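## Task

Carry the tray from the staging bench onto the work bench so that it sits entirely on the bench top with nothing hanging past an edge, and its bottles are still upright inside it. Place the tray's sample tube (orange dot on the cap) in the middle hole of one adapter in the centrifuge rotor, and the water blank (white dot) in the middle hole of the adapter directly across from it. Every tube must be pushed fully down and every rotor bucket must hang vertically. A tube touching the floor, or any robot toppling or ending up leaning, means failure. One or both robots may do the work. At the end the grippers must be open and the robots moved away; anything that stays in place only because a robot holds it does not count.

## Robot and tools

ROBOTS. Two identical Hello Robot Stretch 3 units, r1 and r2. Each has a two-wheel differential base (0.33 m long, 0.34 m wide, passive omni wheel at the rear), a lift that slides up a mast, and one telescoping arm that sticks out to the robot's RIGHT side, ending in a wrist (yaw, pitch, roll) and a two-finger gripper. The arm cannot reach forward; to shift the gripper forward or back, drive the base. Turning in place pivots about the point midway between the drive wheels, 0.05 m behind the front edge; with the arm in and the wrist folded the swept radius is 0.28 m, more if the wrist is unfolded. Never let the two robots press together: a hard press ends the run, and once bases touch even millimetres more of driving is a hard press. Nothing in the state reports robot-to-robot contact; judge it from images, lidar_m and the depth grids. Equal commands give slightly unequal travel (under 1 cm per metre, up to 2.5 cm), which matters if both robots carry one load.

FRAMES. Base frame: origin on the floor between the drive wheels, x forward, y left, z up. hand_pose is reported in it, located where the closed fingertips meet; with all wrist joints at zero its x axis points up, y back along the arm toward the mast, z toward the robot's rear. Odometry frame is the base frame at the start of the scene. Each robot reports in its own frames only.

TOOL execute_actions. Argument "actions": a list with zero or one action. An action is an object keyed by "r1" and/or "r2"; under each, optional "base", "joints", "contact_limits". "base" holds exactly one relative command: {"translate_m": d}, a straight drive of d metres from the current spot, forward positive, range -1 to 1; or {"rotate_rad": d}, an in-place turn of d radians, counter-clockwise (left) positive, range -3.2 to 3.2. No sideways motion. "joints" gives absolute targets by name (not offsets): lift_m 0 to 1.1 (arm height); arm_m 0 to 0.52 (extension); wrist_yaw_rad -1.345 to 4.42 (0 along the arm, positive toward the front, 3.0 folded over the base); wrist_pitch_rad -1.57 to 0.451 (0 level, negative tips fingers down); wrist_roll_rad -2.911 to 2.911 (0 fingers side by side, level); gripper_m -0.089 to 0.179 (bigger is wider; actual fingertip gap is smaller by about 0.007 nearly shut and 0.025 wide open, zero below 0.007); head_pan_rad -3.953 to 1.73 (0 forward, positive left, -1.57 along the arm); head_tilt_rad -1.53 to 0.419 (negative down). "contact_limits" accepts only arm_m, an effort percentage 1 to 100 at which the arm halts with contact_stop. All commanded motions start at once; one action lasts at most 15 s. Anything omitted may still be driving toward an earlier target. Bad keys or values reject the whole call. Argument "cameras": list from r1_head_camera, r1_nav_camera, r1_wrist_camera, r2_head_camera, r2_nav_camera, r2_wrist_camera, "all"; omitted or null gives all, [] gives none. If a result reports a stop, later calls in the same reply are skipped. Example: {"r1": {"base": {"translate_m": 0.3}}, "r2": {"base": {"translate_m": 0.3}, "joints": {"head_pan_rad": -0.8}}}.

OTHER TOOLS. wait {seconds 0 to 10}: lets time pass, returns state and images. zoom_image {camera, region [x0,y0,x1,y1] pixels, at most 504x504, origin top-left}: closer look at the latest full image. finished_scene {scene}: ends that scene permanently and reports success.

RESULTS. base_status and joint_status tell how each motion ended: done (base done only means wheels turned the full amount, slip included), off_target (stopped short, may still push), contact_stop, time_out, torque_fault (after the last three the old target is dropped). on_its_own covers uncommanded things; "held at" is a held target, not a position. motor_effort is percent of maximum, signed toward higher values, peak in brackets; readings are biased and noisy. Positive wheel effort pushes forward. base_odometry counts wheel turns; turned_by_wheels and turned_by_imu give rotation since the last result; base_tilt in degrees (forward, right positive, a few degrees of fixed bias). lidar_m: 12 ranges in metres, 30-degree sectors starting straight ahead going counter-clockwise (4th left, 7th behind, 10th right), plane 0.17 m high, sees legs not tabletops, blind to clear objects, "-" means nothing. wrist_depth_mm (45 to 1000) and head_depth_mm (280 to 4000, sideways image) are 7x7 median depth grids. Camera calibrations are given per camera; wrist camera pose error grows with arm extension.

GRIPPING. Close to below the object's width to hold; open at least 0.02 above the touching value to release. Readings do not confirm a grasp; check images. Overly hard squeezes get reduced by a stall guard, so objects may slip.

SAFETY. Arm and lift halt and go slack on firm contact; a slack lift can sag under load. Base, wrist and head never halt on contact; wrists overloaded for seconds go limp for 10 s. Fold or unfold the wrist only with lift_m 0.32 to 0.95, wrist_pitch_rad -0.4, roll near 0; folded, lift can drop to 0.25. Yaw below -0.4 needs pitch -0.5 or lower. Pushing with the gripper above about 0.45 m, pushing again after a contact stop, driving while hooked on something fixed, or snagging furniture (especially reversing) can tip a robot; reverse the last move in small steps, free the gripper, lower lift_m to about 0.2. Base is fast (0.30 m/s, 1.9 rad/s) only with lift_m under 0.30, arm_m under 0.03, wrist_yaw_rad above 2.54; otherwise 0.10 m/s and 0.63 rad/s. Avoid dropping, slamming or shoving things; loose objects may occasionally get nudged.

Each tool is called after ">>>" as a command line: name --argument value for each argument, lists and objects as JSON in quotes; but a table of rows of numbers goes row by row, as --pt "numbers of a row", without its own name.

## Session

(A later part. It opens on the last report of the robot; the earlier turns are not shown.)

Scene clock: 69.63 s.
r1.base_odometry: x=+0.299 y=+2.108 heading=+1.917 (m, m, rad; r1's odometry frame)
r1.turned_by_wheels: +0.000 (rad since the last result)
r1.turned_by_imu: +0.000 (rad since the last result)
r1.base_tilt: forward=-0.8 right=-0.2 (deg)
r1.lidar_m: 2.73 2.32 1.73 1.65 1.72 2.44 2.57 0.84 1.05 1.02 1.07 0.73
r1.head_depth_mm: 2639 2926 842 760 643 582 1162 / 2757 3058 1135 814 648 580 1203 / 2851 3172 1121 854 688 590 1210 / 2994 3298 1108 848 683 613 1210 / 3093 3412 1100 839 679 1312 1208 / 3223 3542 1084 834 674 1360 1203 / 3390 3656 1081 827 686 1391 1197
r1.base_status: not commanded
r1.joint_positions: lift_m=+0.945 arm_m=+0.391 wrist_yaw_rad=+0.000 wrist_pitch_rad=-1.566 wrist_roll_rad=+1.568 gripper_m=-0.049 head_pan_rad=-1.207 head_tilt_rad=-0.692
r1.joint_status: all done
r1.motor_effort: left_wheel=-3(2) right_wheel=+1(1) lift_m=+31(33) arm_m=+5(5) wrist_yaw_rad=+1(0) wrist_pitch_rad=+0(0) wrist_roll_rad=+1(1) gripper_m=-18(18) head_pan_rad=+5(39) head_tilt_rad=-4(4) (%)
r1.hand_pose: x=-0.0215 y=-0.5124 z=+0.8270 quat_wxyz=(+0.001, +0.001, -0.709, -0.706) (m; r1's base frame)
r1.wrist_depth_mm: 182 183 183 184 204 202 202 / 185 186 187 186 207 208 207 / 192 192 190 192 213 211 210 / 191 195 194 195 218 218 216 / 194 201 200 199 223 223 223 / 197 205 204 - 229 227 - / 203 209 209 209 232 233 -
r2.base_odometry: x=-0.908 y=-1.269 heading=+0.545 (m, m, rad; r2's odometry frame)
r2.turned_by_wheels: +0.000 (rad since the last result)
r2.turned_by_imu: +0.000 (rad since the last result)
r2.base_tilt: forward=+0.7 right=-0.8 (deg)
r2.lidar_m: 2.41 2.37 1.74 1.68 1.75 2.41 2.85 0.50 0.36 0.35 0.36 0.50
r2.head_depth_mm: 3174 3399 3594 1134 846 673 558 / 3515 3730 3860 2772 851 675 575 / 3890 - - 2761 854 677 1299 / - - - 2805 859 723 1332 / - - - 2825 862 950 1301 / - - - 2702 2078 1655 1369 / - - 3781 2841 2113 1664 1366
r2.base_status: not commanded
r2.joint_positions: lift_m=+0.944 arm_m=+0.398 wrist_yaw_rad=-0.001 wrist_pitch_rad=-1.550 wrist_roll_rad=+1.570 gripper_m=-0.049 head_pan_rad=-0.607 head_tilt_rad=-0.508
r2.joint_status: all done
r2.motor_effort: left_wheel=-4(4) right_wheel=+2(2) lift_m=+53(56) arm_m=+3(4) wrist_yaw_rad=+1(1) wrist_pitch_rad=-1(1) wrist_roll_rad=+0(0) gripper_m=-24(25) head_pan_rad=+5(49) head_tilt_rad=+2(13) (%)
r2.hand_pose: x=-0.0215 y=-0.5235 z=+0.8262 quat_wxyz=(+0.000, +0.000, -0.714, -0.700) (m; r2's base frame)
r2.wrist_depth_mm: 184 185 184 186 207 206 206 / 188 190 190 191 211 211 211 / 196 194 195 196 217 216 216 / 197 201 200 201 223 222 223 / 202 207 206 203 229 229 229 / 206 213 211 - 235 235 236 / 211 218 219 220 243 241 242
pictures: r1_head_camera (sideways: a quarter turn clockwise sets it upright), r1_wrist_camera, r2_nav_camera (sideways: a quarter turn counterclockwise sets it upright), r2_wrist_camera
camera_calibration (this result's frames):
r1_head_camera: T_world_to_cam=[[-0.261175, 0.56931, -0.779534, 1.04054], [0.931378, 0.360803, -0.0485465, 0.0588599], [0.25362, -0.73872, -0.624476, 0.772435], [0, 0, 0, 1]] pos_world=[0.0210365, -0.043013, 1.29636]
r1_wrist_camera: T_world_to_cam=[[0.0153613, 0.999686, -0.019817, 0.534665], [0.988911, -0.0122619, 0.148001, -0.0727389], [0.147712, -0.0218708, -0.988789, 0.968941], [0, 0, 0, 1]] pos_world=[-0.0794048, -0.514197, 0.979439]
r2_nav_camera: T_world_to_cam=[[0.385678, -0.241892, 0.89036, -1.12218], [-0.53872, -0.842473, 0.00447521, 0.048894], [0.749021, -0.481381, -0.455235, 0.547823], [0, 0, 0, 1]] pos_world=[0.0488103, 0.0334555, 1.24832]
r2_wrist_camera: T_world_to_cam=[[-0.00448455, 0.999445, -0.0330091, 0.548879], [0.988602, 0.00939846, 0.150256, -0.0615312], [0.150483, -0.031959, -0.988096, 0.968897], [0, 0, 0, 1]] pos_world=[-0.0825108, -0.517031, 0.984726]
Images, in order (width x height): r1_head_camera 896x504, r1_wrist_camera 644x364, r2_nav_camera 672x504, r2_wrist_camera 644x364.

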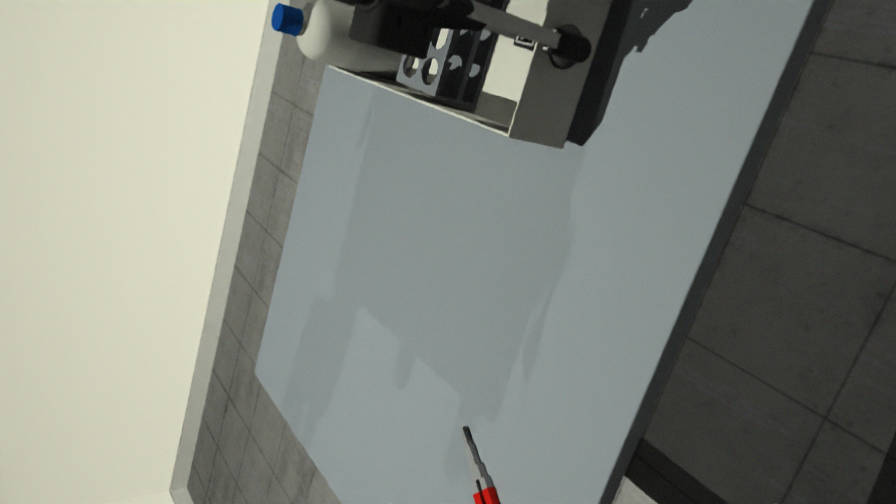

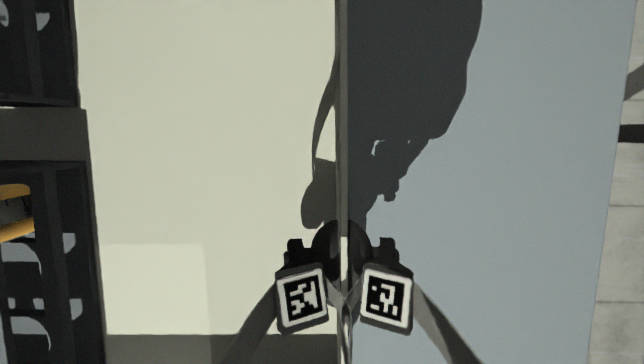

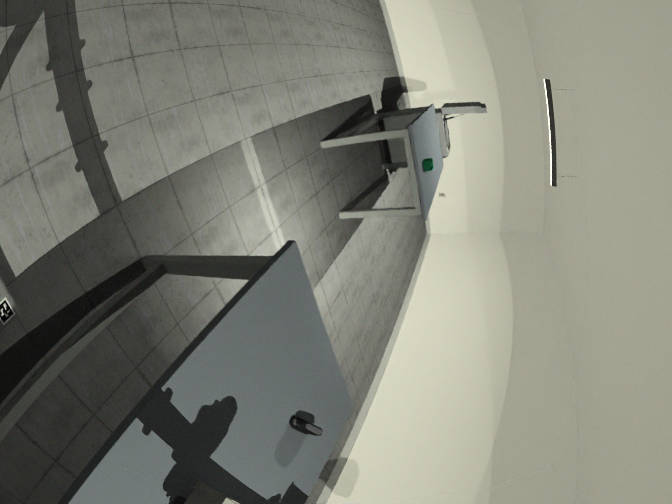

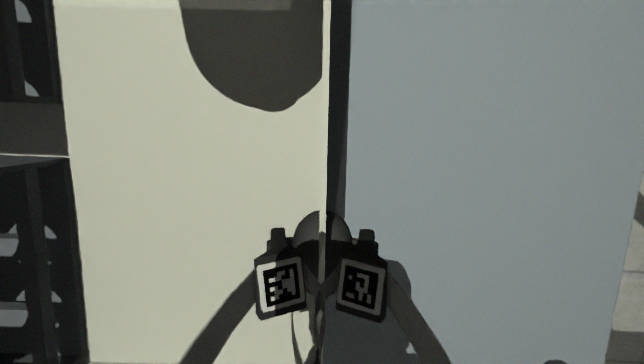

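>>> execute_actions --actions '[{"r1":{"joints":{"lift_m":1.02}},"r2":{"joints":{"lift_m":1.02,"head_pan_rad":-1.2}}}]' --cameras '[]'

>>> execute_actions --actions '[{"r1":{"base":{"translate_m":-0.35}},"r2":{"base":{"translate_m":0.35}}}]' --cameras '["r1_wrist_camera","r2_wrist_camera","r1_nav_camera","r2_nav_camera"]'

Scene clock: 73.40 s.
r1.base_odometry: x=+0.299 y=+2.108 heading=+1.917 (m, m, rad; r1's odometry frame)
r1.turned_by_wheels: +0.000 (rad since the last result)
r1.turned_by_imu: +0.000 (rad since the last result)
r1.base_tilt: forward=-0.8 right=-0.2 (deg)
r1.lidar_m: 2.73 2.31 1.73 1.66 1.73 2.43 2.57 0.84 1.05 1.02 1.07 0.73
r1.head_depth_mm: 2660 2871 793 698 676 582 1167 / 2766 3076 1133 699 691 579 1201 / 2857 3161 1121 852 687 589 1217 / 2993 3310 1108 846 684 615 1212 / 3104 3425 1101 837 679 1307 1209 / 3267 3560 1085 831 674 1356 1202 / 3427 3667 1083 826 686 1383 1197
r1.base_status: not commanded
r1.joint_positions: lift_m=+1.020 arm_m=+0.391 wrist_yaw_rad=+0.000 wrist_pitch_rad=-1.566 wrist_roll_rad=+1.568 gripper_m=-0.049 head_pan_rad=-1.207 head_tilt_rad=-0.692
r1.joint_status: all done
r1.motor_effort: left_wheel=-2(2) right_wheel=+1(1) lift_m=+31(37) arm_m=+5(5) wrist_yaw_rad=+0(0) wrist_pitch_rad=+0(0) wrist_roll_rad=+1(2) gripper_m=-19(19) head_pan_rad=+5(6) head_tilt_rad=-3(3) (%)
r1.hand_pose: x=-0.0215 y=-0.5124 z=+0.9020 quat_wxyz=(+0.001, +0.001, -0.709, -0.706) (m; r1's base frame)
r1.wrist_depth_mm: 182 184 183 182 276 271 957 / 184 188 187 187 281 280 - / 193 192 190 190 288 281 - / 192 196 195 195 293 291 - / 194 200 199 199 301 299 - / 198 204 206 - 305 308 - / 203 210 211 209 316 316 -
r2.base_odometry: x=-0.908 y=-1.269 heading=+0.545 (m, m, rad; r2's odometry frame)
r2.turned_by_wheels: +0.000 (rad since the last result)
r2.turned_by_imu: +0.000 (rad since the last result)
r2.base_tilt: forward=+0.8 right=-0.9 (deg)
r2.lidar_m: 2.41 2.36 1.74 1.68 1.75 2.41 2.84 0.50 0.36 0.35 0.36 0.50
r2.head_depth_mm: 2483 2716 2870 757 692 652 557 / 2606 2796 3025 1093 695 658 558 / 2701 2920 3125 1149 851 679 560 / 2787 3014 3268 1154 856 677 564 / 2867 3140 3370 1163 860 683 565 / 2937 3224 3482 1169 861 684 566 / 3060 3294 3610 2863 869 685 596
r2.base_status: not commanded
r2.joint_positions: lift_m=+1.019 arm_m=+0.398 wrist_yaw_rad=-0.001 wrist_pitch_rad=-1.550 wrist_roll_rad=+1.570 gripper_m=-0.049 head_pan_rad=-1.193 head_tilt_rad=-0.507
r2.joint_status: all done
r2.motor_effort: left_wheel=-4(4) right_wheel=+2(2) lift_m=+53(55) arm_m=+4(4) wrist_yaw_rad=+2(0) wrist_pitch_rad=+0(0) wrist_roll_rad=+0(0) gripper_m=-24(25) head_pan_rad=-5(46) head_tilt_rad=+2(3) (%)
r2.hand_pose: x=-0.0215 y=-0.5235 z=+0.9012 quat_wxyz=(+0.000, +0.000, -0.714, -0.700) (m; r2's base frame)
r2.wrist_depth_mm: 184 185 185 187 277 276 975 / 188 190 190 192 285 283 - / 196 195 194 196 289 290 - / 197 200 200 202 298 298 - / 201 207 205 203 306 306 - / 207 212 211 - 313 314 - / 212 219 218 220 322 321 -
pictures: none
No camera images: the call's "cameras" was empty. Leave "cameras" out to get every camera's image.

Scene clock: 78.23 s.
r1.base_odometry: x=+0.417 y=+1.779 heading=+1.917 (m, m, rad; r1's odometry frame)
r1.turned_by_wheels: +0.000 (rad since the last result)
r1.turned_by_imu: +0.000 (rad since the last result)
r1.base_tilt: forward=-0.7 right=-0.3 (deg)
r1.lidar_m: 3.08 2.33 1.71 1.66 1.76 2.45 2.22 0.54 1.04 1.01 1.06 1.05
r1.head_depth_mm: 2650 2873 777 700 677 584 1159 / 2730 3020 1135 698 689 579 1199 / 2838 3155 1125 852 689 577 1221 / 2970 3328 1111 846 683 601 1209 / 3112 3426 1100 838 678 1308 1203 / 3245 3505 1088 831 675 1356 1204 / 3380 3635 1075 826 671 1382 1199
r1.base_status: done
r1.joint_positions: lift_m=+1.020 arm_m=+0.391 wrist_yaw_rad=-0.001 wrist_pitch_rad=-1.566 wrist_roll_rad=+1.568 gripper_m=-0.049 head_pan_rad=-1.207 head_tilt_rad=-0.692
r1.joint_status: not commanded
r1.motor_effort: left_wheel=-1(5) right_wheel=+1(3) lift_m=+31(31) arm_m=+5(5) wrist_yaw_rad=+0(0) wrist_pitch_rad=+0(0) wrist_roll_rad=+1(1) gripper_m=-20(19) head_pan_rad=+5(4) head_tilt_rad=-3(3) (%)
r1.hand_pose: x=-0.0215 y=-0.5123 z=+0.9020 quat_wxyz=(+0.001, +0.001, -0.708, -0.706) (m; r1's base frame)
r1.wrist_depth_mm: 182 183 183 182 272 272 996 / 184 187 186 185 282 279 - / 192 191 193 191 284 286 - / 191 196 195 194 292 291 - / 194 198 200 197 302 302 - / 197 203 204 - 304 308 - / 182 209 210 210 317 317 -
r2.base_odometry: x=-0.609 y=-1.087 heading=+0.545 (m, m, rad; r2's odometry frame)
r2.turned_by_wheels: +0.000 (rad since the last result)
r2.turned_by_imu: -0.001 (rad since the last result)
r2.base_tilt: forward=+0.6 right=-0.8 (deg)
r2.lidar_m: 2.06 2.36 1.73 1.68 1.74 2.40 3.17 0.50 0.37 0.35 0.37 2.26
r2.head_depth_mm: 2497 2696 2894 737 691 653 558 / 2601 2822 3002 1098 693 656 559 / 2703 2933 3112 1157 855 677 563 / 2782 2980 3267 2791 858 680 562 / 2838 3061 3392 2788 2002 681 563 / 2980 3222 3507 2845 2087 704 567 / 3060 3312 3645 2805 2094 1659 1270
r2.base_status: done
r2.joint_positions: lift_m=+1.019 arm_m=+0.398 wrist_yaw_rad=-0.002 wrist_pitch_rad=-1.554 wrist_roll_rad=+1.570 gripper_m=-0.049 head_pan_rad=-1.193 head_tilt_rad=-0.507
r2.joint_status: not commanded
r2.motor_effort: left_wheel=-3(4) right_wheel=+2(10) lift_m=+53(53) arm_m=+3(4) wrist_yaw_rad=+1(2) wrist_pitch_rad=+1(0) wrist_roll_rad=+0(0) gripper_m=-25(25) head_pan_rad=-4(4) head_tilt_rad=+1(2) (%)
r2.hand_pose: x=-0.0215 y=-0.5226 z=+0.9013 quat_wxyz=(+0.000, +0.000, -0.713, -0.701) (m; r2's base frame)
r2.wrist_depth_mm: 183 184 184 185 276 276 973 / 187 189 190 190 284 282 - / 196 194 194 197 291 291 - / 197 200 200 201 301 299 - / 201 205 205 204 307 307 - / 205 212 212 - 315 317 - / 211 218 218 219 327 327 -
pictures: r1_nav_camera (sideways: a quarter turn counterclockwise sets it upright), r1_wrist_camera, r2_nav_camera (sideways: a quarter turn counterclockwise sets it upright), r2_wrist_camera
camera_calibration (this result's frames):
r1_nav_camera: T_world_to_cam=[[0.212858, -0.597307, 0.77325, -0.967402], [-0.928037, -0.371175, -0.0312514, 0.0983312], [0.305678, -0.710953, -0.63333, 0.783043], [0, 0, 0, 1]] pos_world=[0.0578152, 0.0153696, 1.24704]
r1_wrist_camera: T_world_to_cam=[[0.0157498, 0.999683, -0.0196555, 0.535971], [0.988906, -0.0126701, 0.147999, -0.0840553], [0.147703, -0.0217684, -0.988792, 1.04316], [0, 0, 0, 1]] pos_world=[-0.0793965, -0.514158, 1.05444]
r2_nav_camera: T_world_to_cam=[[0.187684, -0.414623, 0.890428, -1.12107], [-0.914583, -0.404374, 0.00448095, 0.0511793], [0.358208, -0.815211, -0.455102, 0.550034], [0, 0, 0, 1]] pos_world=[0.0601877, 0.00426922, 1.24832]
r2_wrist_camera: T_world_to_cam=[[-0.00410752, 0.999558, -0.0294354, 0.547286], [0.988605, 0.0084884, 0.150293, -0.073337], [0.150476, -0.0284827, -0.988203, 1.04501], [0, 0, 0, 1]] pos_world=[-0.0825005, -0.516657, 1.05982]
Images, in order (width x height): r1_nav_camera 672x504, r1_wrist_camera 644x364, r2_nav_camera 672x504, r2_wrist_camera 644x364.

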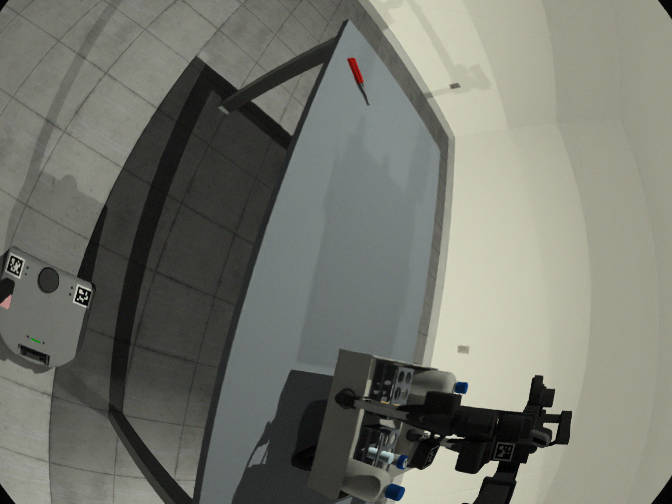

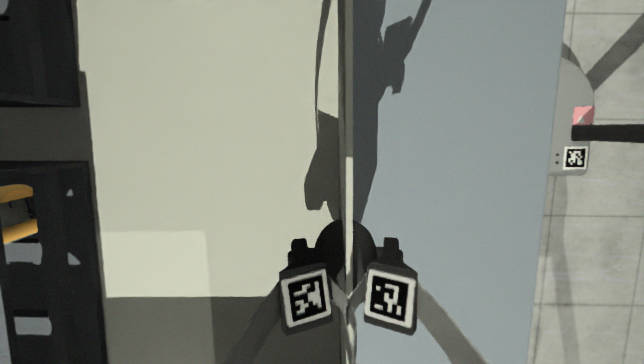

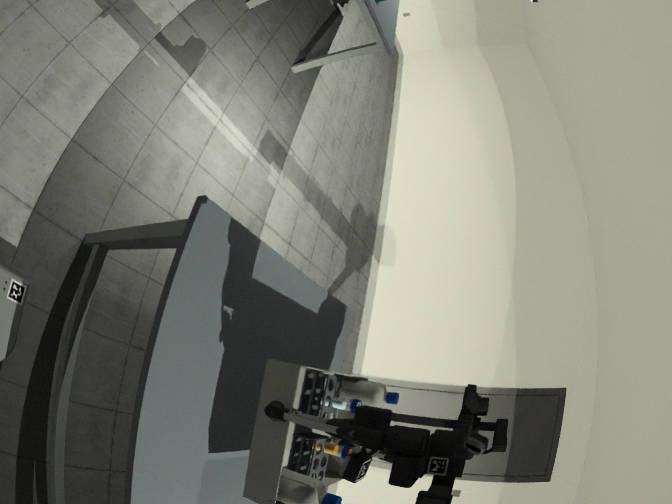

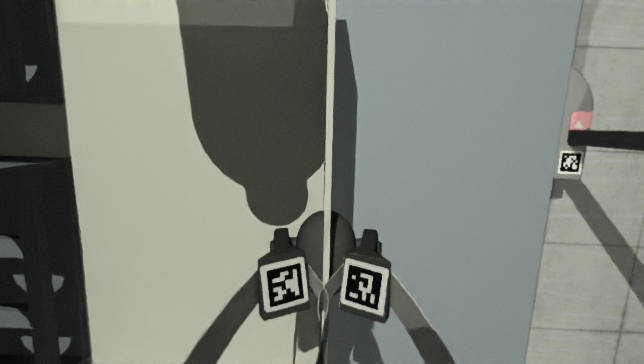

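>>> execute_actions --actions '[{"r1":{"base":{"translate_m":-0.4},"joints":{"arm_m":0.379}},"r2":{"base":{"translate_m":0.4},"joints":{"arm_m":0.394,"head_pan_rad":-0.8}}}]' --cameras '["r1_wrist_camera","r2_wrist_camera"]'

Scene clock: 84.90 s.
r1.base_odometry: x=+0.553 y=+1.403 heading=+1.917 (m, m, rad; r1's odometry frame)
r1.turned_by_wheels: +0.000 (rad since the last result)
r1.turned_by_imu: +0.000 (rad since the last result)
r1.base_tilt: forward=-0.8 right=-0.3 (deg)
r1.lidar_m: 3.50 2.33 1.73 1.67 1.77 2.46 1.81 2.04 3.20 0.35 1.05 1.43
r1.head_depth_mm: 2645 2851 782 700 677 597 1186 / 2722 3009 2803 699 675 580 644 / 2815 3181 1122 853 687 576 1212 / 2954 3298 1110 818 682 589 1213 / 3080 3390 1099 838 677 613 1209 / 3221 3484 1083 833 675 1327 1204 / 3353 3614 1072 827 670 1380 1195
r1.base_status: done
r1.joint_positions: lift_m=+1.020 arm_m=+0.379 wrist_yaw_rad=-0.001 wrist_pitch_rad=-1.559 wrist_roll_rad=+1.568 gripper_m=-0.049 head_pan_rad=-1.207 head_tilt_rad=-0.692
r1.joint_status: all done
r1.motor_effort: left_wheel=-1(4) right_wheel=+1(2) lift_m=+31(31) arm_m=-5(6) wrist_yaw_rad=+0(0) wrist_pitch_rad=-3(6) wrist_roll_rad=+1(1) gripper_m=-18(18) head_pan_rad=+5(5) head_tilt_rad=-4(3) (%)
r1.hand_pose: x=-0.0215 y=-0.5029 z=+0.9018 quat_wxyz=(+0.001, +0.001, -0.711, -0.703) (m; r1's base frame)
r1.wrist_depth_mm: 182 185 182 181 961 996 978 / 186 188 186 187 - - 952 / 194 191 191 191 - 287 - / 193 197 195 195 295 292 - / 195 200 199 199 302 298 - / 202 206 204 - 309 304 - / 185 212 209 210 316 314 -
r2.base_odometry: x=-0.267 y=-0.880 heading=+0.545 (m, m, rad; r2's odometry frame)
r2.turned_by_wheels: +0.000 (rad since the last result)
r2.turned_by_imu: -0.002 (rad since the last result)
r2.base_tilt: forward=+0.6 right=-0.9 (deg)
r2.lidar_m: 1.67 2.36 1.73 1.67 1.74 2.40 1.37 0.50 0.36 0.38 3.17 1.91
r2.head_depth_mm: 2823 3004 3235 2731 2052 1625 1346 / 3016 3223 3474 2735 2060 1644 1354 / 3210 3396 3690 2740 2060 1638 1362 / 3505 3778 - 2791 2056 1636 1358 / 3755 - - 2841 2082 1640 1362 / - - - 2835 2084 1661 1366 / - - 3542 2563 2087 1656 1378
r2.base_status: done
r2.joint_positions: lift_m=+1.019 arm_m=+0.394 wrist_yaw_rad=-0.002 wrist_pitch_rad=-1.547 wrist_roll_rad=+1.570 gripper_m=-0.049 head_pan_rad=-0.807 head_tilt_rad=-0.507
r2.joint_status: all done
r2.motor_effort: left_wheel=-4(4) right_wheel=+2(12) lift_m=+53(53) arm_m=-1(1) wrist_yaw_rad=+2(1) wrist_pitch_rad=-2(5) wrist_roll_rad=+0(0) gripper_m=-24(25) head_pan_rad=+5(39) head_tilt_rad=+2(2) (%)
r2.hand_pose: x=-0.0215 y=-0.5211 z=+0.9011 quat_wxyz=(+0.000, +0.000, -0.715, -0.699) (m; r2's base frame)
r2.wrist_depth_mm: 184 185 185 186 277 276 968 / 189 190 190 191 282 282 - / 196 196 195 197 291 290 - / 198 202 201 201 - - - / 202 206 206 204 - - - / 207 214 212 - - - - / 212 219 218 219 - - -
pictures: r1_wrist_camera, r2_wrist_camera
camera_calibration (this result's frames):
r1_wrist_camera: T_world_to_cam=[[0.0158046, 0.999517, -0.0267667, 0.532882], [0.988906, -0.0116713, 0.148082, -0.0834845], [0.147698, -0.0288101, -0.988613, 1.0395], [0, 0, 0, 1]] pos_world=[-0.0793957, -0.50365, 1.05429]
r2_wrist_camera: T_world_to_cam=[[-0.00409999, 0.99931, -0.0369102, 0.552375], [0.988607, 0.0096043, 0.150213, -0.0726721], [0.150464, -0.0358738, -0.987964, 1.04085], [0, 0, 0, 1]] pos_world=[-0.0825015, -0.513957, 1.05963]
Images, in order (width x height): r1_wrist_camera 644x364, r2_wrist_camera 644x364.

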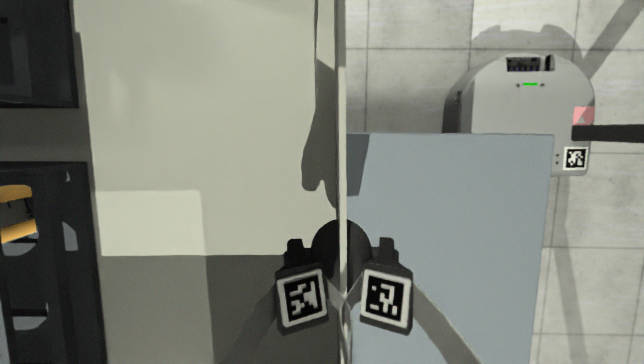

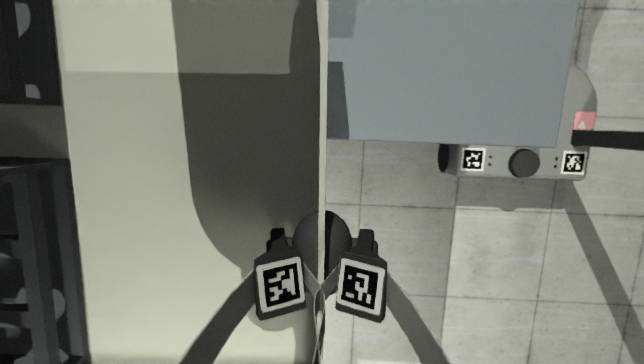

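>>> execute_actions --actions '[{"r1":{"base":{"translate_m":-0.5},"joints":{"arm_m":0.376}},"r2":{"base":{"translate_m":0.5}}}]' --cameras '["r1_wrist_camera"]'

>>> execute_actions --actions '[{"r1":{"base":{"translate_m":-0.5},"joints":{"arm_m":0.371}},"r2":{"base":{"translate_m":0.5}}}]' --cameras '["r1_wrist_camera","r2_wrist_camera","r2_nav_camera","r2_head_camera"]'

Scene clock: 94.37 s.
r1.base_odometry: x=+0.723 y=+0.932 heading=+1.917 (m, m, rad; r1's odometry frame)
r1.turned_by_wheels: +0.000 (rad since the last result)
r1.turned_by_imu: +0.000 (rad since the last result)
r1.base_tilt: forward=-0.7 right=-0.3 (deg)
r1.lidar_m: 1.92 2.37 1.76 1.70 1.78 2.48 1.32 1.34 3.20 1.37 1.09 0.58
r1.head_depth_mm: 2618 2864 779 688 1593 1425 1230 / 2717 3011 2822 697 1617 1420 1220 / 2825 3164 2783 2100 1691 1413 1219 / 2965 3318 2628 2022 1680 1403 1211 / 3088 3407 1146 1935 1585 1401 1207 / 3215 3518 1088 924 1657 1391 1202 / 3401 3607 1075 826 1608 1328 1131
r1.base_status: done
r1.joint_positions: lift_m=+1.020 arm_m=+0.376 wrist_yaw_rad=-0.001 wrist_pitch_rad=-1.566 wrist_roll_rad=+1.568 gripper_m=-0.049 head_pan_rad=-1.207 head_tilt_rad=-0.692
r1.joint_status: all done
r1.motor_effort: left_wheel=-2(5) right_wheel=+1(4) lift_m=+31(31) arm_m=-5(7) wrist_yaw_rad=+1(0) wrist_pitch_rad=+0(4) wrist_roll_rad=+1(2) gripper_m=-18(19) head_pan_rad=+5(5) head_tilt_rad=-3(3) (%)
r1.hand_pose: x=-0.0215 y=-0.4981 z=+0.9020 quat_wxyz=(+0.001, +0.001, -0.708, -0.706) (m; r1's base frame)
r1.wrist_depth_mm: 183 184 183 181 989 988 954 / 185 188 187 186 - - - / 192 191 190 189 - - - / 192 195 196 194 - - - / 184 200 199 197 - - - / 199 206 204 - - - - / 184 211 209 210 - - -
r2.base_odometry: x=+0.161 y=-0.621 heading=+0.545 (m, m, rad; r2's odometry frame)
r2.turned_by_wheels: +0.000 (rad since the last result)
r2.turned_by_imu: -0.002 (rad since the last result)
r2.base_tilt: forward=+0.6 right=-0.8 (deg)
r2.lidar_m: 1.42 2.36 1.73 1.67 1.73 2.39 1.38 0.69 1.16 1.36 3.17 1.19
r2.head_depth_mm: 2791 3009 3192 2758 2040 1633 1344 / 2994 3229 3477 2787 2066 1631 1352 / 3223 3452 3721 2797 2068 1638 1357 / 3479 3750 - 2767 2076 1639 1357 / 3752 - - 2477 1924 1646 1366 / - - - 2558 2109 1655 1374 / - - 1823 1387 2093 1661 1370
r2.base_status: done
r2.joint_positions: lift_m=+1.019 arm_m=+0.394 wrist_yaw_rad=-0.002 wrist_pitch_rad=-1.554 wrist_roll_rad=+1.570 gripper_m=-0.049 head_pan_rad=-0.807 head_tilt_rad=-0.507
r2.joint_status: not commanded
r2.motor_effort: left_wheel=-3(3) right_wheel=+1(10) lift_m=+53(53) arm_m=-1(1) wrist_yaw_rad=+1(1) wrist_pitch_rad=+1(3) wrist_roll_rad=+0(0) gripper_m=-24(24) head_pan_rad=+5(6) head_tilt_rad=+2(2) (%)
r2.hand_pose: x=-0.0215 y=-0.5191 z=+0.9013 quat_wxyz=(+0.000, +0.000, -0.713, -0.701) (m; r2's base frame)
r2.wrist_depth_mm: 183 185 184 185 972 964 997 / 188 189 190 191 - - - / 194 195 194 196 - - - / 196 200 199 202 - - - / 201 206 206 203 - - - / 206 212 212 - - - - / 212 218 217 220 - - -
pictures: r1_wrist_camera
camera_calibration (this result's frames):
r1_wrist_camera: T_world_to_cam=[[0.0157987, 0.999679, -0.0197963, 0.521841], [0.988906, -0.0126976, 0.148001, -0.0838906], [0.147702, -0.0219149, -0.988789, 1.04339], [0, 0, 0, 1]] pos_world=[-0.0793953, -0.499873, 1.05444]
Images, in order (width x height): r1_wrist_camera 644x364.

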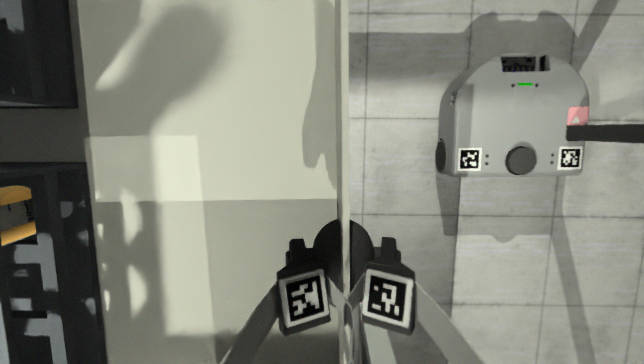

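Scene clock: 100.70 s.
r1.base_odometry: x=+0.892 y=+0.462 heading=+1.917 (m, m, rad; r1's odometry frame)
r1.turned_by_wheels: +0.000 (rad since the last result)
r1.turned_by_imu: +0.000 (rad since the last result)
r1.base_tilt: forward=-0.8 right=-0.3 (deg)
r1.lidar_m: 2.42 2.36 1.77 1.71 1.79 2.49 2.23 0.84 1.25 1.36 1.37 1.02
r1.head_depth_mm: 2613 2845 767 678 1587 1437 1232 / 2698 3009 2813 692 1638 1425 1228 / 2838 3117 2792 2099 1697 1413 1218 / 2925 3277 2729 2085 1680 1401 1211 / 3042 3379 2722 2067 1671 1407 1205 / 3193 3461 2686 2037 1647 1394 1197 / 3352 3592 2648 1845 1645 1380 1202
r1.base_status: done
r1.joint_positions: lift_m=+1.020 arm_m=+0.371 wrist_yaw_rad=-0.001 wrist_pitch_rad=-1.566 wrist_roll_rad=+1.568 gripper_m=-0.049 head_pan_rad=-1.207 head_tilt_rad=-0.692
r1.joint_status: all done
r1.motor_effort: left_wheel=-2(4) right_wheel=+0(3) lift_m=+31(31) arm_m=-2(5) wrist_yaw_rad=+0(1) wrist_pitch_rad=+0(2) wrist_roll_rad=+1(1) gripper_m=-19(19) head_pan_rad=+5(5) head_tilt_rad=-4(3) (%)
r1.hand_pose: x=-0.0215 y=-0.4929 z=+0.9020 quat_wxyz=(+0.001, +0.001, -0.708, -0.706) (m; r1's base frame)
r1.wrist_depth_mm: 183 182 183 182 - 1000 997 / 183 186 188 186 - - - / 192 190 189 192 - - - / 191 195 195 195 - - - / 184 201 200 198 - - - / 198 204 203 - - - - / 182 210 209 209 - - -
r2.base_odometry: x=+0.588 y=-0.362 heading=+0.545 (m, m, rad; r2's odometry frame)
r2.turned_by_wheels: +0.000 (rad since the last result)
r2.turned_by_imu: -0.001 (rad since the last result)
r2.base_tilt: forward=+0.8 right=-0.8 (deg)
r2.lidar_m: 1.42 2.36 1.73 1.67 1.73 2.38 1.40 1.15 3.17 1.35 1.17 0.72
r2.head_depth_mm: 2840 3003 3240 2743 2043 1623 1344 / 2997 3232 3439 2613 2042 1629 1351 / 3158 3481 3713 1220 1913 1570 1357 / 3444 3701 - 1159 2001 1644 1359 / 3805 - - 1120 969 1638 1364 / - - - 1155 894 962 1047 / - - 1836 1179 866 1560 1281
r2.base_status: done
r2.joint_positions: lift_m=+1.019 arm_m=+0.394 wrist_yaw_rad=-0.002 wrist_pitch_rad=-1.554 wrist_roll_rad=+1.570 gripper_m=-0.049 head_pan_rad=-0.807 head_tilt_rad=-0.507
r2.joint_status: not commanded
r2.motor_effort: left_wheel=-2(2) right_wheel=+0(8) lift_m=+53(53) arm_m=+0(1) wrist_yaw_rad=+1(1) wrist_pitch_rad=+1(1) wrist_roll_rad=+0(0) gripper_m=-26(26) head_pan_rad=+5(5) head_tilt_rad=+3(3) (%)
r2.hand_pose: x=-0.0215 y=-0.5190 z=+0.9013 quat_wxyz=(+0.000, +0.000, -0.713, -0.701) (m; r2's base frame)
r2.wrist_depth_mm: 183 185 184 186 982 972 975 / 188 189 189 191 - - - / 195 195 195 196 - - - / 196 200 199 202 - - - / 200 206 205 203 - - - / 204 212 211 - - - - / 212 218 217 220 - - -
pictures: r1_wrist_camera, r2_head_camera (sideways: a quarter turn clockwise sets it upright), r2_nav_camera (sideways: a quarter turn counterclockwise sets it upright), r2_wrist_camera
camera_calibration (this result's frames):
r1_wrist_camera: T_world_to_cam=[[0.0157798, 0.999684, -0.0195795, 0.516501], [0.988906, -0.012711, 0.147998, -0.0838298], [0.147703, -0.0216977, -0.988794, 1.04362], [0, 0, 0, 1]] pos_world=[-0.0793957, -0.49476, 1.05444]
r2_head_camera: T_world_to_cam=[[-0.296642, 0.351279, -0.888035, 1.17078], [0.744956, 0.666945, 0.0149752, -0.0220852], [0.597531, -0.657105, -0.459532, 0.547271], [0, 0, 0, 1]] pos_world=[0.0367429, -0.0369255, 1.29151]
r2_nav_camera: T_world_to_cam=[[0.329764, -0.31347, 0.890501, -1.12203], [-0.695305, -0.718701, 0.0044871, 0.0498337], [0.638597, -0.62065, -0.454959, 0.548137], [0, 0, 0, 1]] pos_world=[0.0546153, 0.0242949, 1.24832]
r2_wrist_camera: T_world_to_cam=[[-0.00412678, 0.99956, -0.029359, 0.543631], [0.988605, 0.00849596, 0.150293, -0.0733641], [0.150477, -0.0284042, -0.988205, 1.04516], [0, 0, 0, 1]] pos_world=[-0.0825008, -0.513082, 1.05982]
Images, in order (width x height): r1_wrist_camera 644x364, r2_head_camera 896x504, r2_nav_camera 672x504, r2_wrist_camera 644x364.

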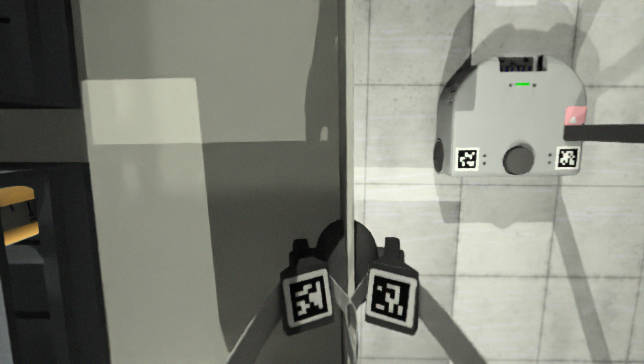

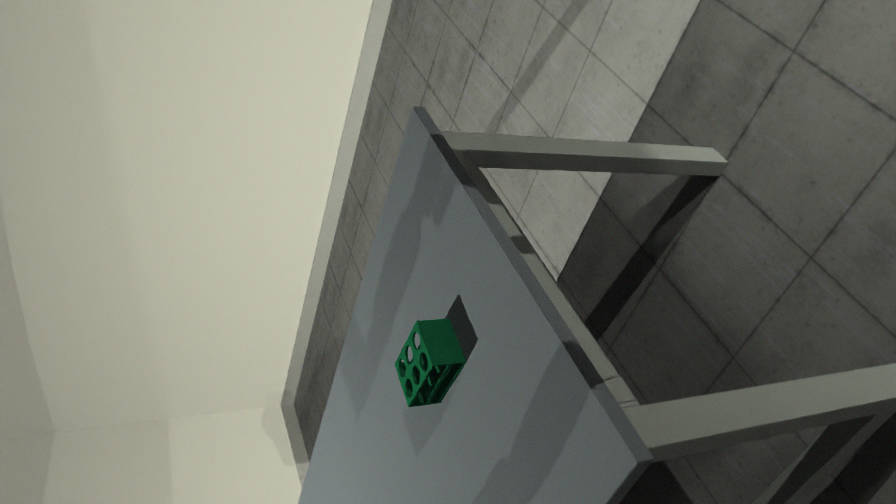

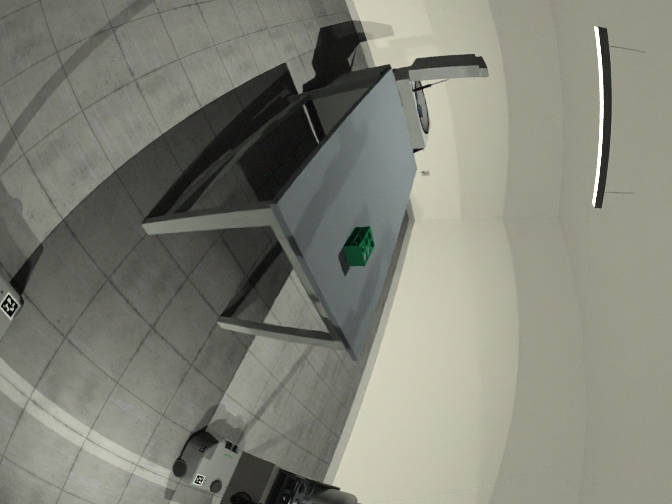

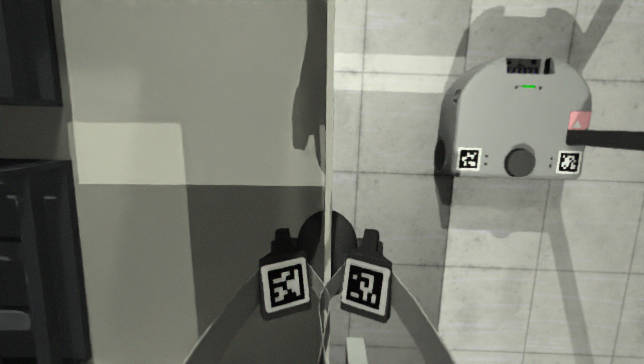

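>>> execute_actions --actions '[{"r1":{"base":{"translate_m":-0.6},"joints":{"arm_m":0.361,"lift_m":1.06}},"r2":{"base":{"translate_m":0.6},"joints":{"lift_m":1.06}}}]' --cameras '["r1_nav_camera","r2_nav_camera"]'

Scene clock: 109.83 s.
r1.base_odometry: x=+1.096 y=-0.103 heading=+1.917 (m, m, rad; r1's odometry frame)
r1.turned_by_wheels: +0.000 (rad since the last result)
r1.turned_by_imu: -0.001 (rad since the last result)
r1.base_tilt: forward=-0.7 right=-0.2 (deg)
r1.lidar_m: 1.60 2.40 1.78 1.73 1.80 2.50 1.64 1.34 0.36 0.98 3.20 1.84
r1.head_depth_mm: 2599 2795 727 655 1579 1400 1230 / 2706 3002 2800 570 1643 1431 1226 / 2774 3108 2788 2109 1692 1418 1219 / 2922 3246 2743 2081 1679 1408 1210 / 3079 3401 2712 2067 1668 1397 1204 / 3189 3444 2685 2051 1662 1385 1196 / 3348 3568 2670 2036 1653 1388 1198
r1.base_status: done
r1.joint_positions: lift_m=+1.060 arm_m=+0.361 wrist_yaw_rad=-0.001 wrist_pitch_rad=-1.566 wrist_roll_rad=+1.568 gripper_m=-0.049 head_pan_rad=-1.207 head_tilt_rad=-0.692
r1.joint_status: all done
r1.motor_effort: left_wheel=-1(3) right_wheel=-1(6) lift_m=+31(31) arm_m=-2(5) wrist_yaw_rad=+0(1) wrist_pitch_rad=+0(2) wrist_roll_rad=+1(1) gripper_m=-19(21) head_pan_rad=+5(5) head_tilt_rad=-3(3) (%)
r1.hand_pose: x=-0.0215 y=-0.4829 z=+0.9420 quat_wxyz=(+0.001, +0.001, -0.708, -0.706) (m; r1's base frame)
r1.wrist_depth_mm: 181 183 182 182 309 313 - / 182 188 187 186 810 - - / 190 190 190 190 - - - / 191 197 195 193 - - - / 183 201 199 199 - - - / 198 204 206 - - - - / 180 209 209 208 - - -
r2.base_odometry: x=+1.101 y=-0.051 heading=+0.545 (m, m, rad; r2's odometry frame)
r2.turned_by_wheels: +0.000 (rad since the last result)
r2.turned_by_imu: -0.001 (rad since the last result)
r2.base_tilt: forward=+0.6 right=-0.8 (deg)
r2.lidar_m: 1.42 2.35 1.73 1.66 1.74 2.38 1.73 1.96 3.16 0.35 0.38 0.51
r2.head_depth_mm: 2803 2982 3214 1146 811 672 559 / 3019 3232 3435 1149 844 675 558 / 3204 3465 3696 1152 853 676 576 / 3486 3759 - 1159 855 679 1267 / 3739 - - 1160 860 701 1365 / 3792 - - 1168 863 1507 1367 / 3502 3788 1918 1177 869 1606 1276
r2.base_status: done
r2.joint_positions: lift_m=+1.059 arm_m=+0.394 wrist_yaw_rad=-0.002 wrist_pitch_rad=-1.554 wrist_roll_rad=+1.570 gripper_m=-0.049 head_pan_rad=-0.807 head_tilt_rad=-0.507
r2.joint_status: all done
r2.motor_effort: left_wheel=-1(3) right_wheel=-2(9) lift_m=+53(54) arm_m=+0(0) wrist_yaw_rad=+1(2) wrist_pitch_rad=+1(1) wrist_roll_rad=+0(0) gripper_m=-26(26) head_pan_rad=+5(5) head_tilt_rad=+2(2) (%)
r2.hand_pose: x=-0.0215 y=-0.5189 z=+0.9413 quat_wxyz=(+0.000, +0.000, -0.713, -0.701) (m; r2's base frame)
r2.wrist_depth_mm: 184 184 185 185 - - - / 188 189 189 191 - - - / 195 195 194 196 - - - / 197 200 199 201 - - - / 199 205 205 205 347 - - / 205 211 212 - 356 - - / 210 218 217 293 371 - -
pictures: r1_nav_camera (sideways: a quarter turn counterclockwise sets it upright), r2_nav_camera (sideways: a quarter turn counterclockwise sets it upright)
camera_calibration (this result's frames):
r1_nav_camera: T_world_to_cam=[[0.212875, -0.597301, 0.77325, -0.967402], [-0.928026, -0.371201, -0.0312514, 0.0983312], [0.305698, -0.710944, -0.63333, 0.783043], [0, 0, 0, 1]] pos_world=[0.0578148, 0.015371, 1.24704]
r2_nav_camera: T_world_to_cam=[[0.329767, -0.313461, 0.890503, -1.12203], [-0.695292, -0.718713, 0.00448729, 0.0498334], [0.63861, -0.620639, -0.454955, 0.548132], [0, 0, 0, 1]] pos_world=[0.0546151, 0.0242956, 1.24832]
Images, in order (width x height): r1_nav_camera 672x504, r2_nav_camera 672x504.

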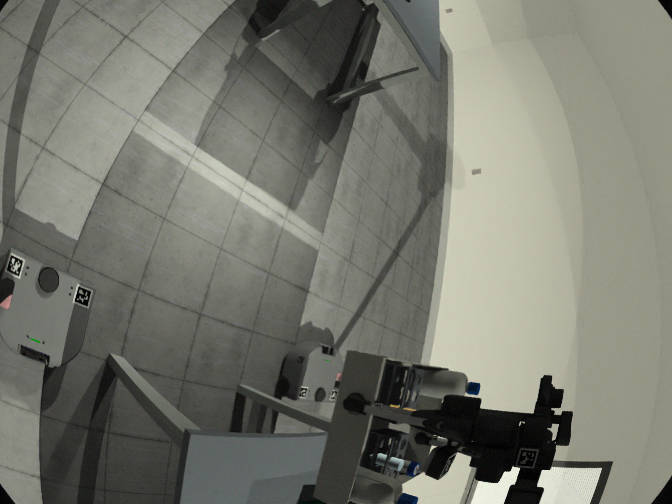

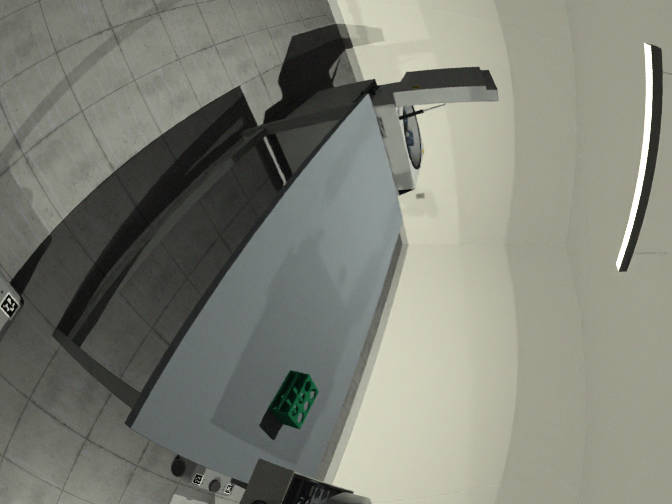

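>>> execute_actions --actions '[{"r1":{"base":{"translate_m":-0.5},"joints":{"arm_m":0.352,"head_pan_rad":-2.3,"head_tilt_rad":-0.5}},"r2":{"base":{"translate_m":0.5}}}]' --cameras '["r1_nav_camera","r1_head_camera","r2_wrist_camera"]'

Scene clock: 117.80 s.
r1.base_odometry: x=+1.265 y=-0.573 heading=+1.917 (m, m, rad; r1's odometry frame)
r1.turned_by_wheels: +0.000 (rad since the last result)
r1.turned_by_imu: -0.001 (rad since the last result)
r1.base_tilt: forward=-0.8 right=-0.3 (deg)
r1.lidar_m: 2.10 2.41 1.79 1.74 1.81 2.52 1.14 1.15 0.99 0.96 0.42 0.44
r1.head_depth_mm: 3292 1505 - - - - 1362 / 3615 3748 - - - 693 1345 / 3728 3990 - - - 670 1311 / 3454 3710 - - 782 664 580 / 3213 - - - 799 660 549 / 3001 - - 1036 796 655 545 / 2804 2932 - 549 558 652 543
r1.base_status: done
r1.joint_positions: lift_m=+1.060 arm_m=+0.352 wrist_yaw_rad=-0.001 wrist_pitch_rad=-1.566 wrist_roll_rad=+1.568 gripper_m=-0.049 head_pan_rad=-2.293 head_tilt_rad=-0.508
r1.joint_status: all done
r1.motor_effort: left_wheel=+0(3) right_wheel=-1(5) lift_m=+31(31) arm_m=-2(5) wrist_yaw_rad=+1(0) wrist_pitch_rad=+0(1) wrist_roll_rad=+2(2) gripper_m=-20(20) head_pan_rad=-4(55) head_tilt_rad=+2(15) (%)
r1.hand_pose: x=-0.0215 y=-0.4739 z=+0.9420 quat_wxyz=(+0.001, +0.001, -0.708, -0.706) (m; r1's base frame)
r1.wrist_depth_mm: 182 183 182 182 310 314 - / 183 186 186 187 318 319 - / 193 191 190 190 327 324 - / 191 196 194 195 334 332 - / 183 200 199 199 337 337 - / 199 204 202 - 346 354 - / 179 207 210 208 360 358 -
r2.base_odometry: x=+1.529 y=+0.208 heading=+0.545 (m, m, rad; r2's odometry frame)
r2.turned_by_wheels: +0.000 (rad since the last result)
r2.turned_by_imu: -0.001 (rad since the last result)
r2.base_tilt: forward=+0.6 right=-0.7 (deg)
r2.lidar_m: 1.69 2.36 1.74 1.67 1.73 2.37 2.22 0.52 0.38 0.36 0.38 0.52
r2.head_depth_mm: 2836 3037 3232 1144 848 673 559 / 3022 3197 3460 1140 849 676 561 / 3195 3516 3698 1149 854 678 577 / 3458 3778 - 1161 858 678 1266 / 3569 3849 - 1171 859 702 1365 / 3280 3558 3448 1167 864 1512 1361 / 3022 3175 1795 1177 868 1521 1275
r2.base_status: done
r2.joint_positions: lift_m=+1.059 arm_m=+0.394 wrist_yaw_rad=-0.002 wrist_pitch_rad=-1.554 wrist_roll_rad=+1.570 gripper_m=-0.049 head_pan_rad=-0.807 head_tilt_rad=-0.507
r2.joint_status: not commanded
r2.motor_effort: left_wheel=-1(2) right_wheel=-2(7) lift_m=+53(53) arm_m=+1(0) wrist_yaw_rad=+1(1) wrist_pitch_rad=+1(0) wrist_roll_rad=+0(0) gripper_m=-26(26) head_pan_rad=+4(5) head_tilt_rad=+2(2) (%)
r2.hand_pose: x=-0.0215 y=-0.5189 z=+0.9413 quat_wxyz=(+0.000, +0.000, -0.713, -0.701) (m; r2's base frame)
r2.wrist_depth_mm: 183 185 184 185 314 315 - / 187 190 189 190 321 324 - / 195 194 195 196 330 330 - / 197 200 200 203 338 340 - / 199 206 206 205 348 - - / 205 211 212 - 356 - - / 210 218 218 366 371 - -
pictures: r1_head_camera (sideways: a quarter turn clockwise sets it upright), r1_nav_camera (sideways: a quarter turn counterclockwise sets it upright), r2_wrist_camera
camera_calibration (this result's frames):
r1_head_camera: T_world_to_cam=[[0.280284, 0.381279, -0.880947, 1.16946], [0.747585, -0.66237, -0.0488245, 0.0603547], [-0.602128, -0.644897, -0.47069, 0.577575], [0, 0, 0, 1]] pos_world=[-0.025128, -0.0334382, 1.30504]
r1_nav_camera: T_world_to_cam=[[-0.328292, -0.352303, 0.876417, -1.09861], [-0.764688, 0.643807, -0.027642, 0.0926429], [-0.554505, -0.679261, -0.480759, 0.589793], [0, 0, 0, 1]] pos_world=[0.0372214, -0.0460645, 1.24895]
r2_wrist_camera: T_world_to_cam=[[-0.00414401, 0.999564, -0.029247, 0.544628], [0.988605, 0.00849616, 0.150295, -0.0793773], [0.150477, -0.0282909, -0.988209, 1.08475], [0, 0, 0, 1]] pos_world=[-0.0825011, -0.513028, 1.09982]
Images, in order (width x height): r1_head_camera 896x504, r1_nav_camera 672x504, r2_wrist_camera 644x364.

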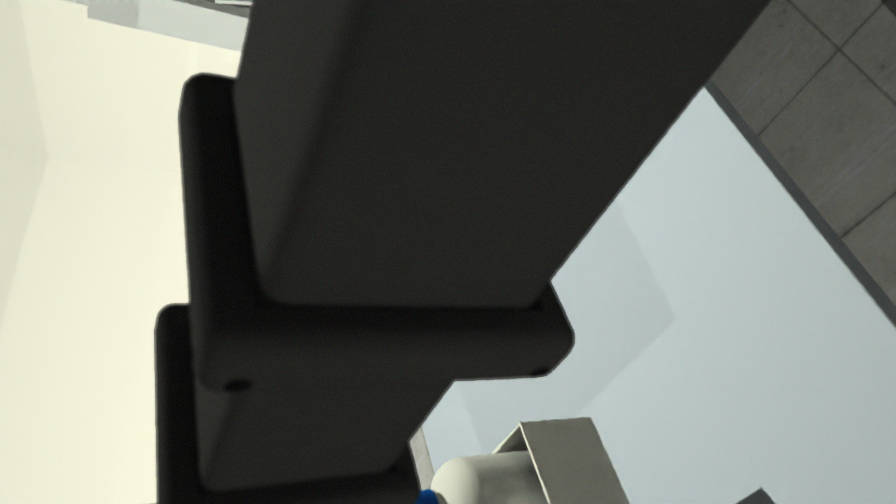

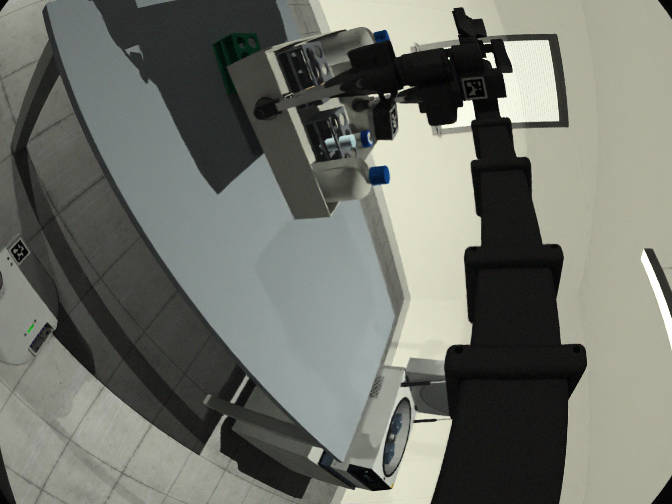

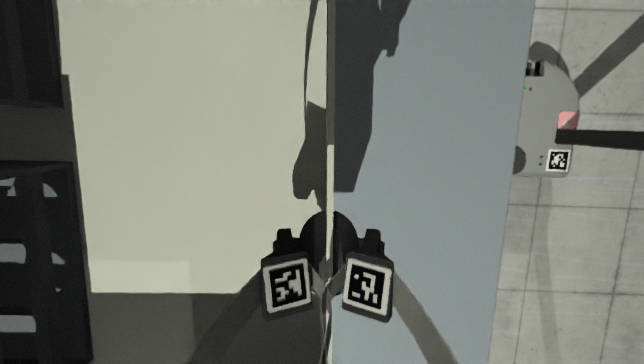

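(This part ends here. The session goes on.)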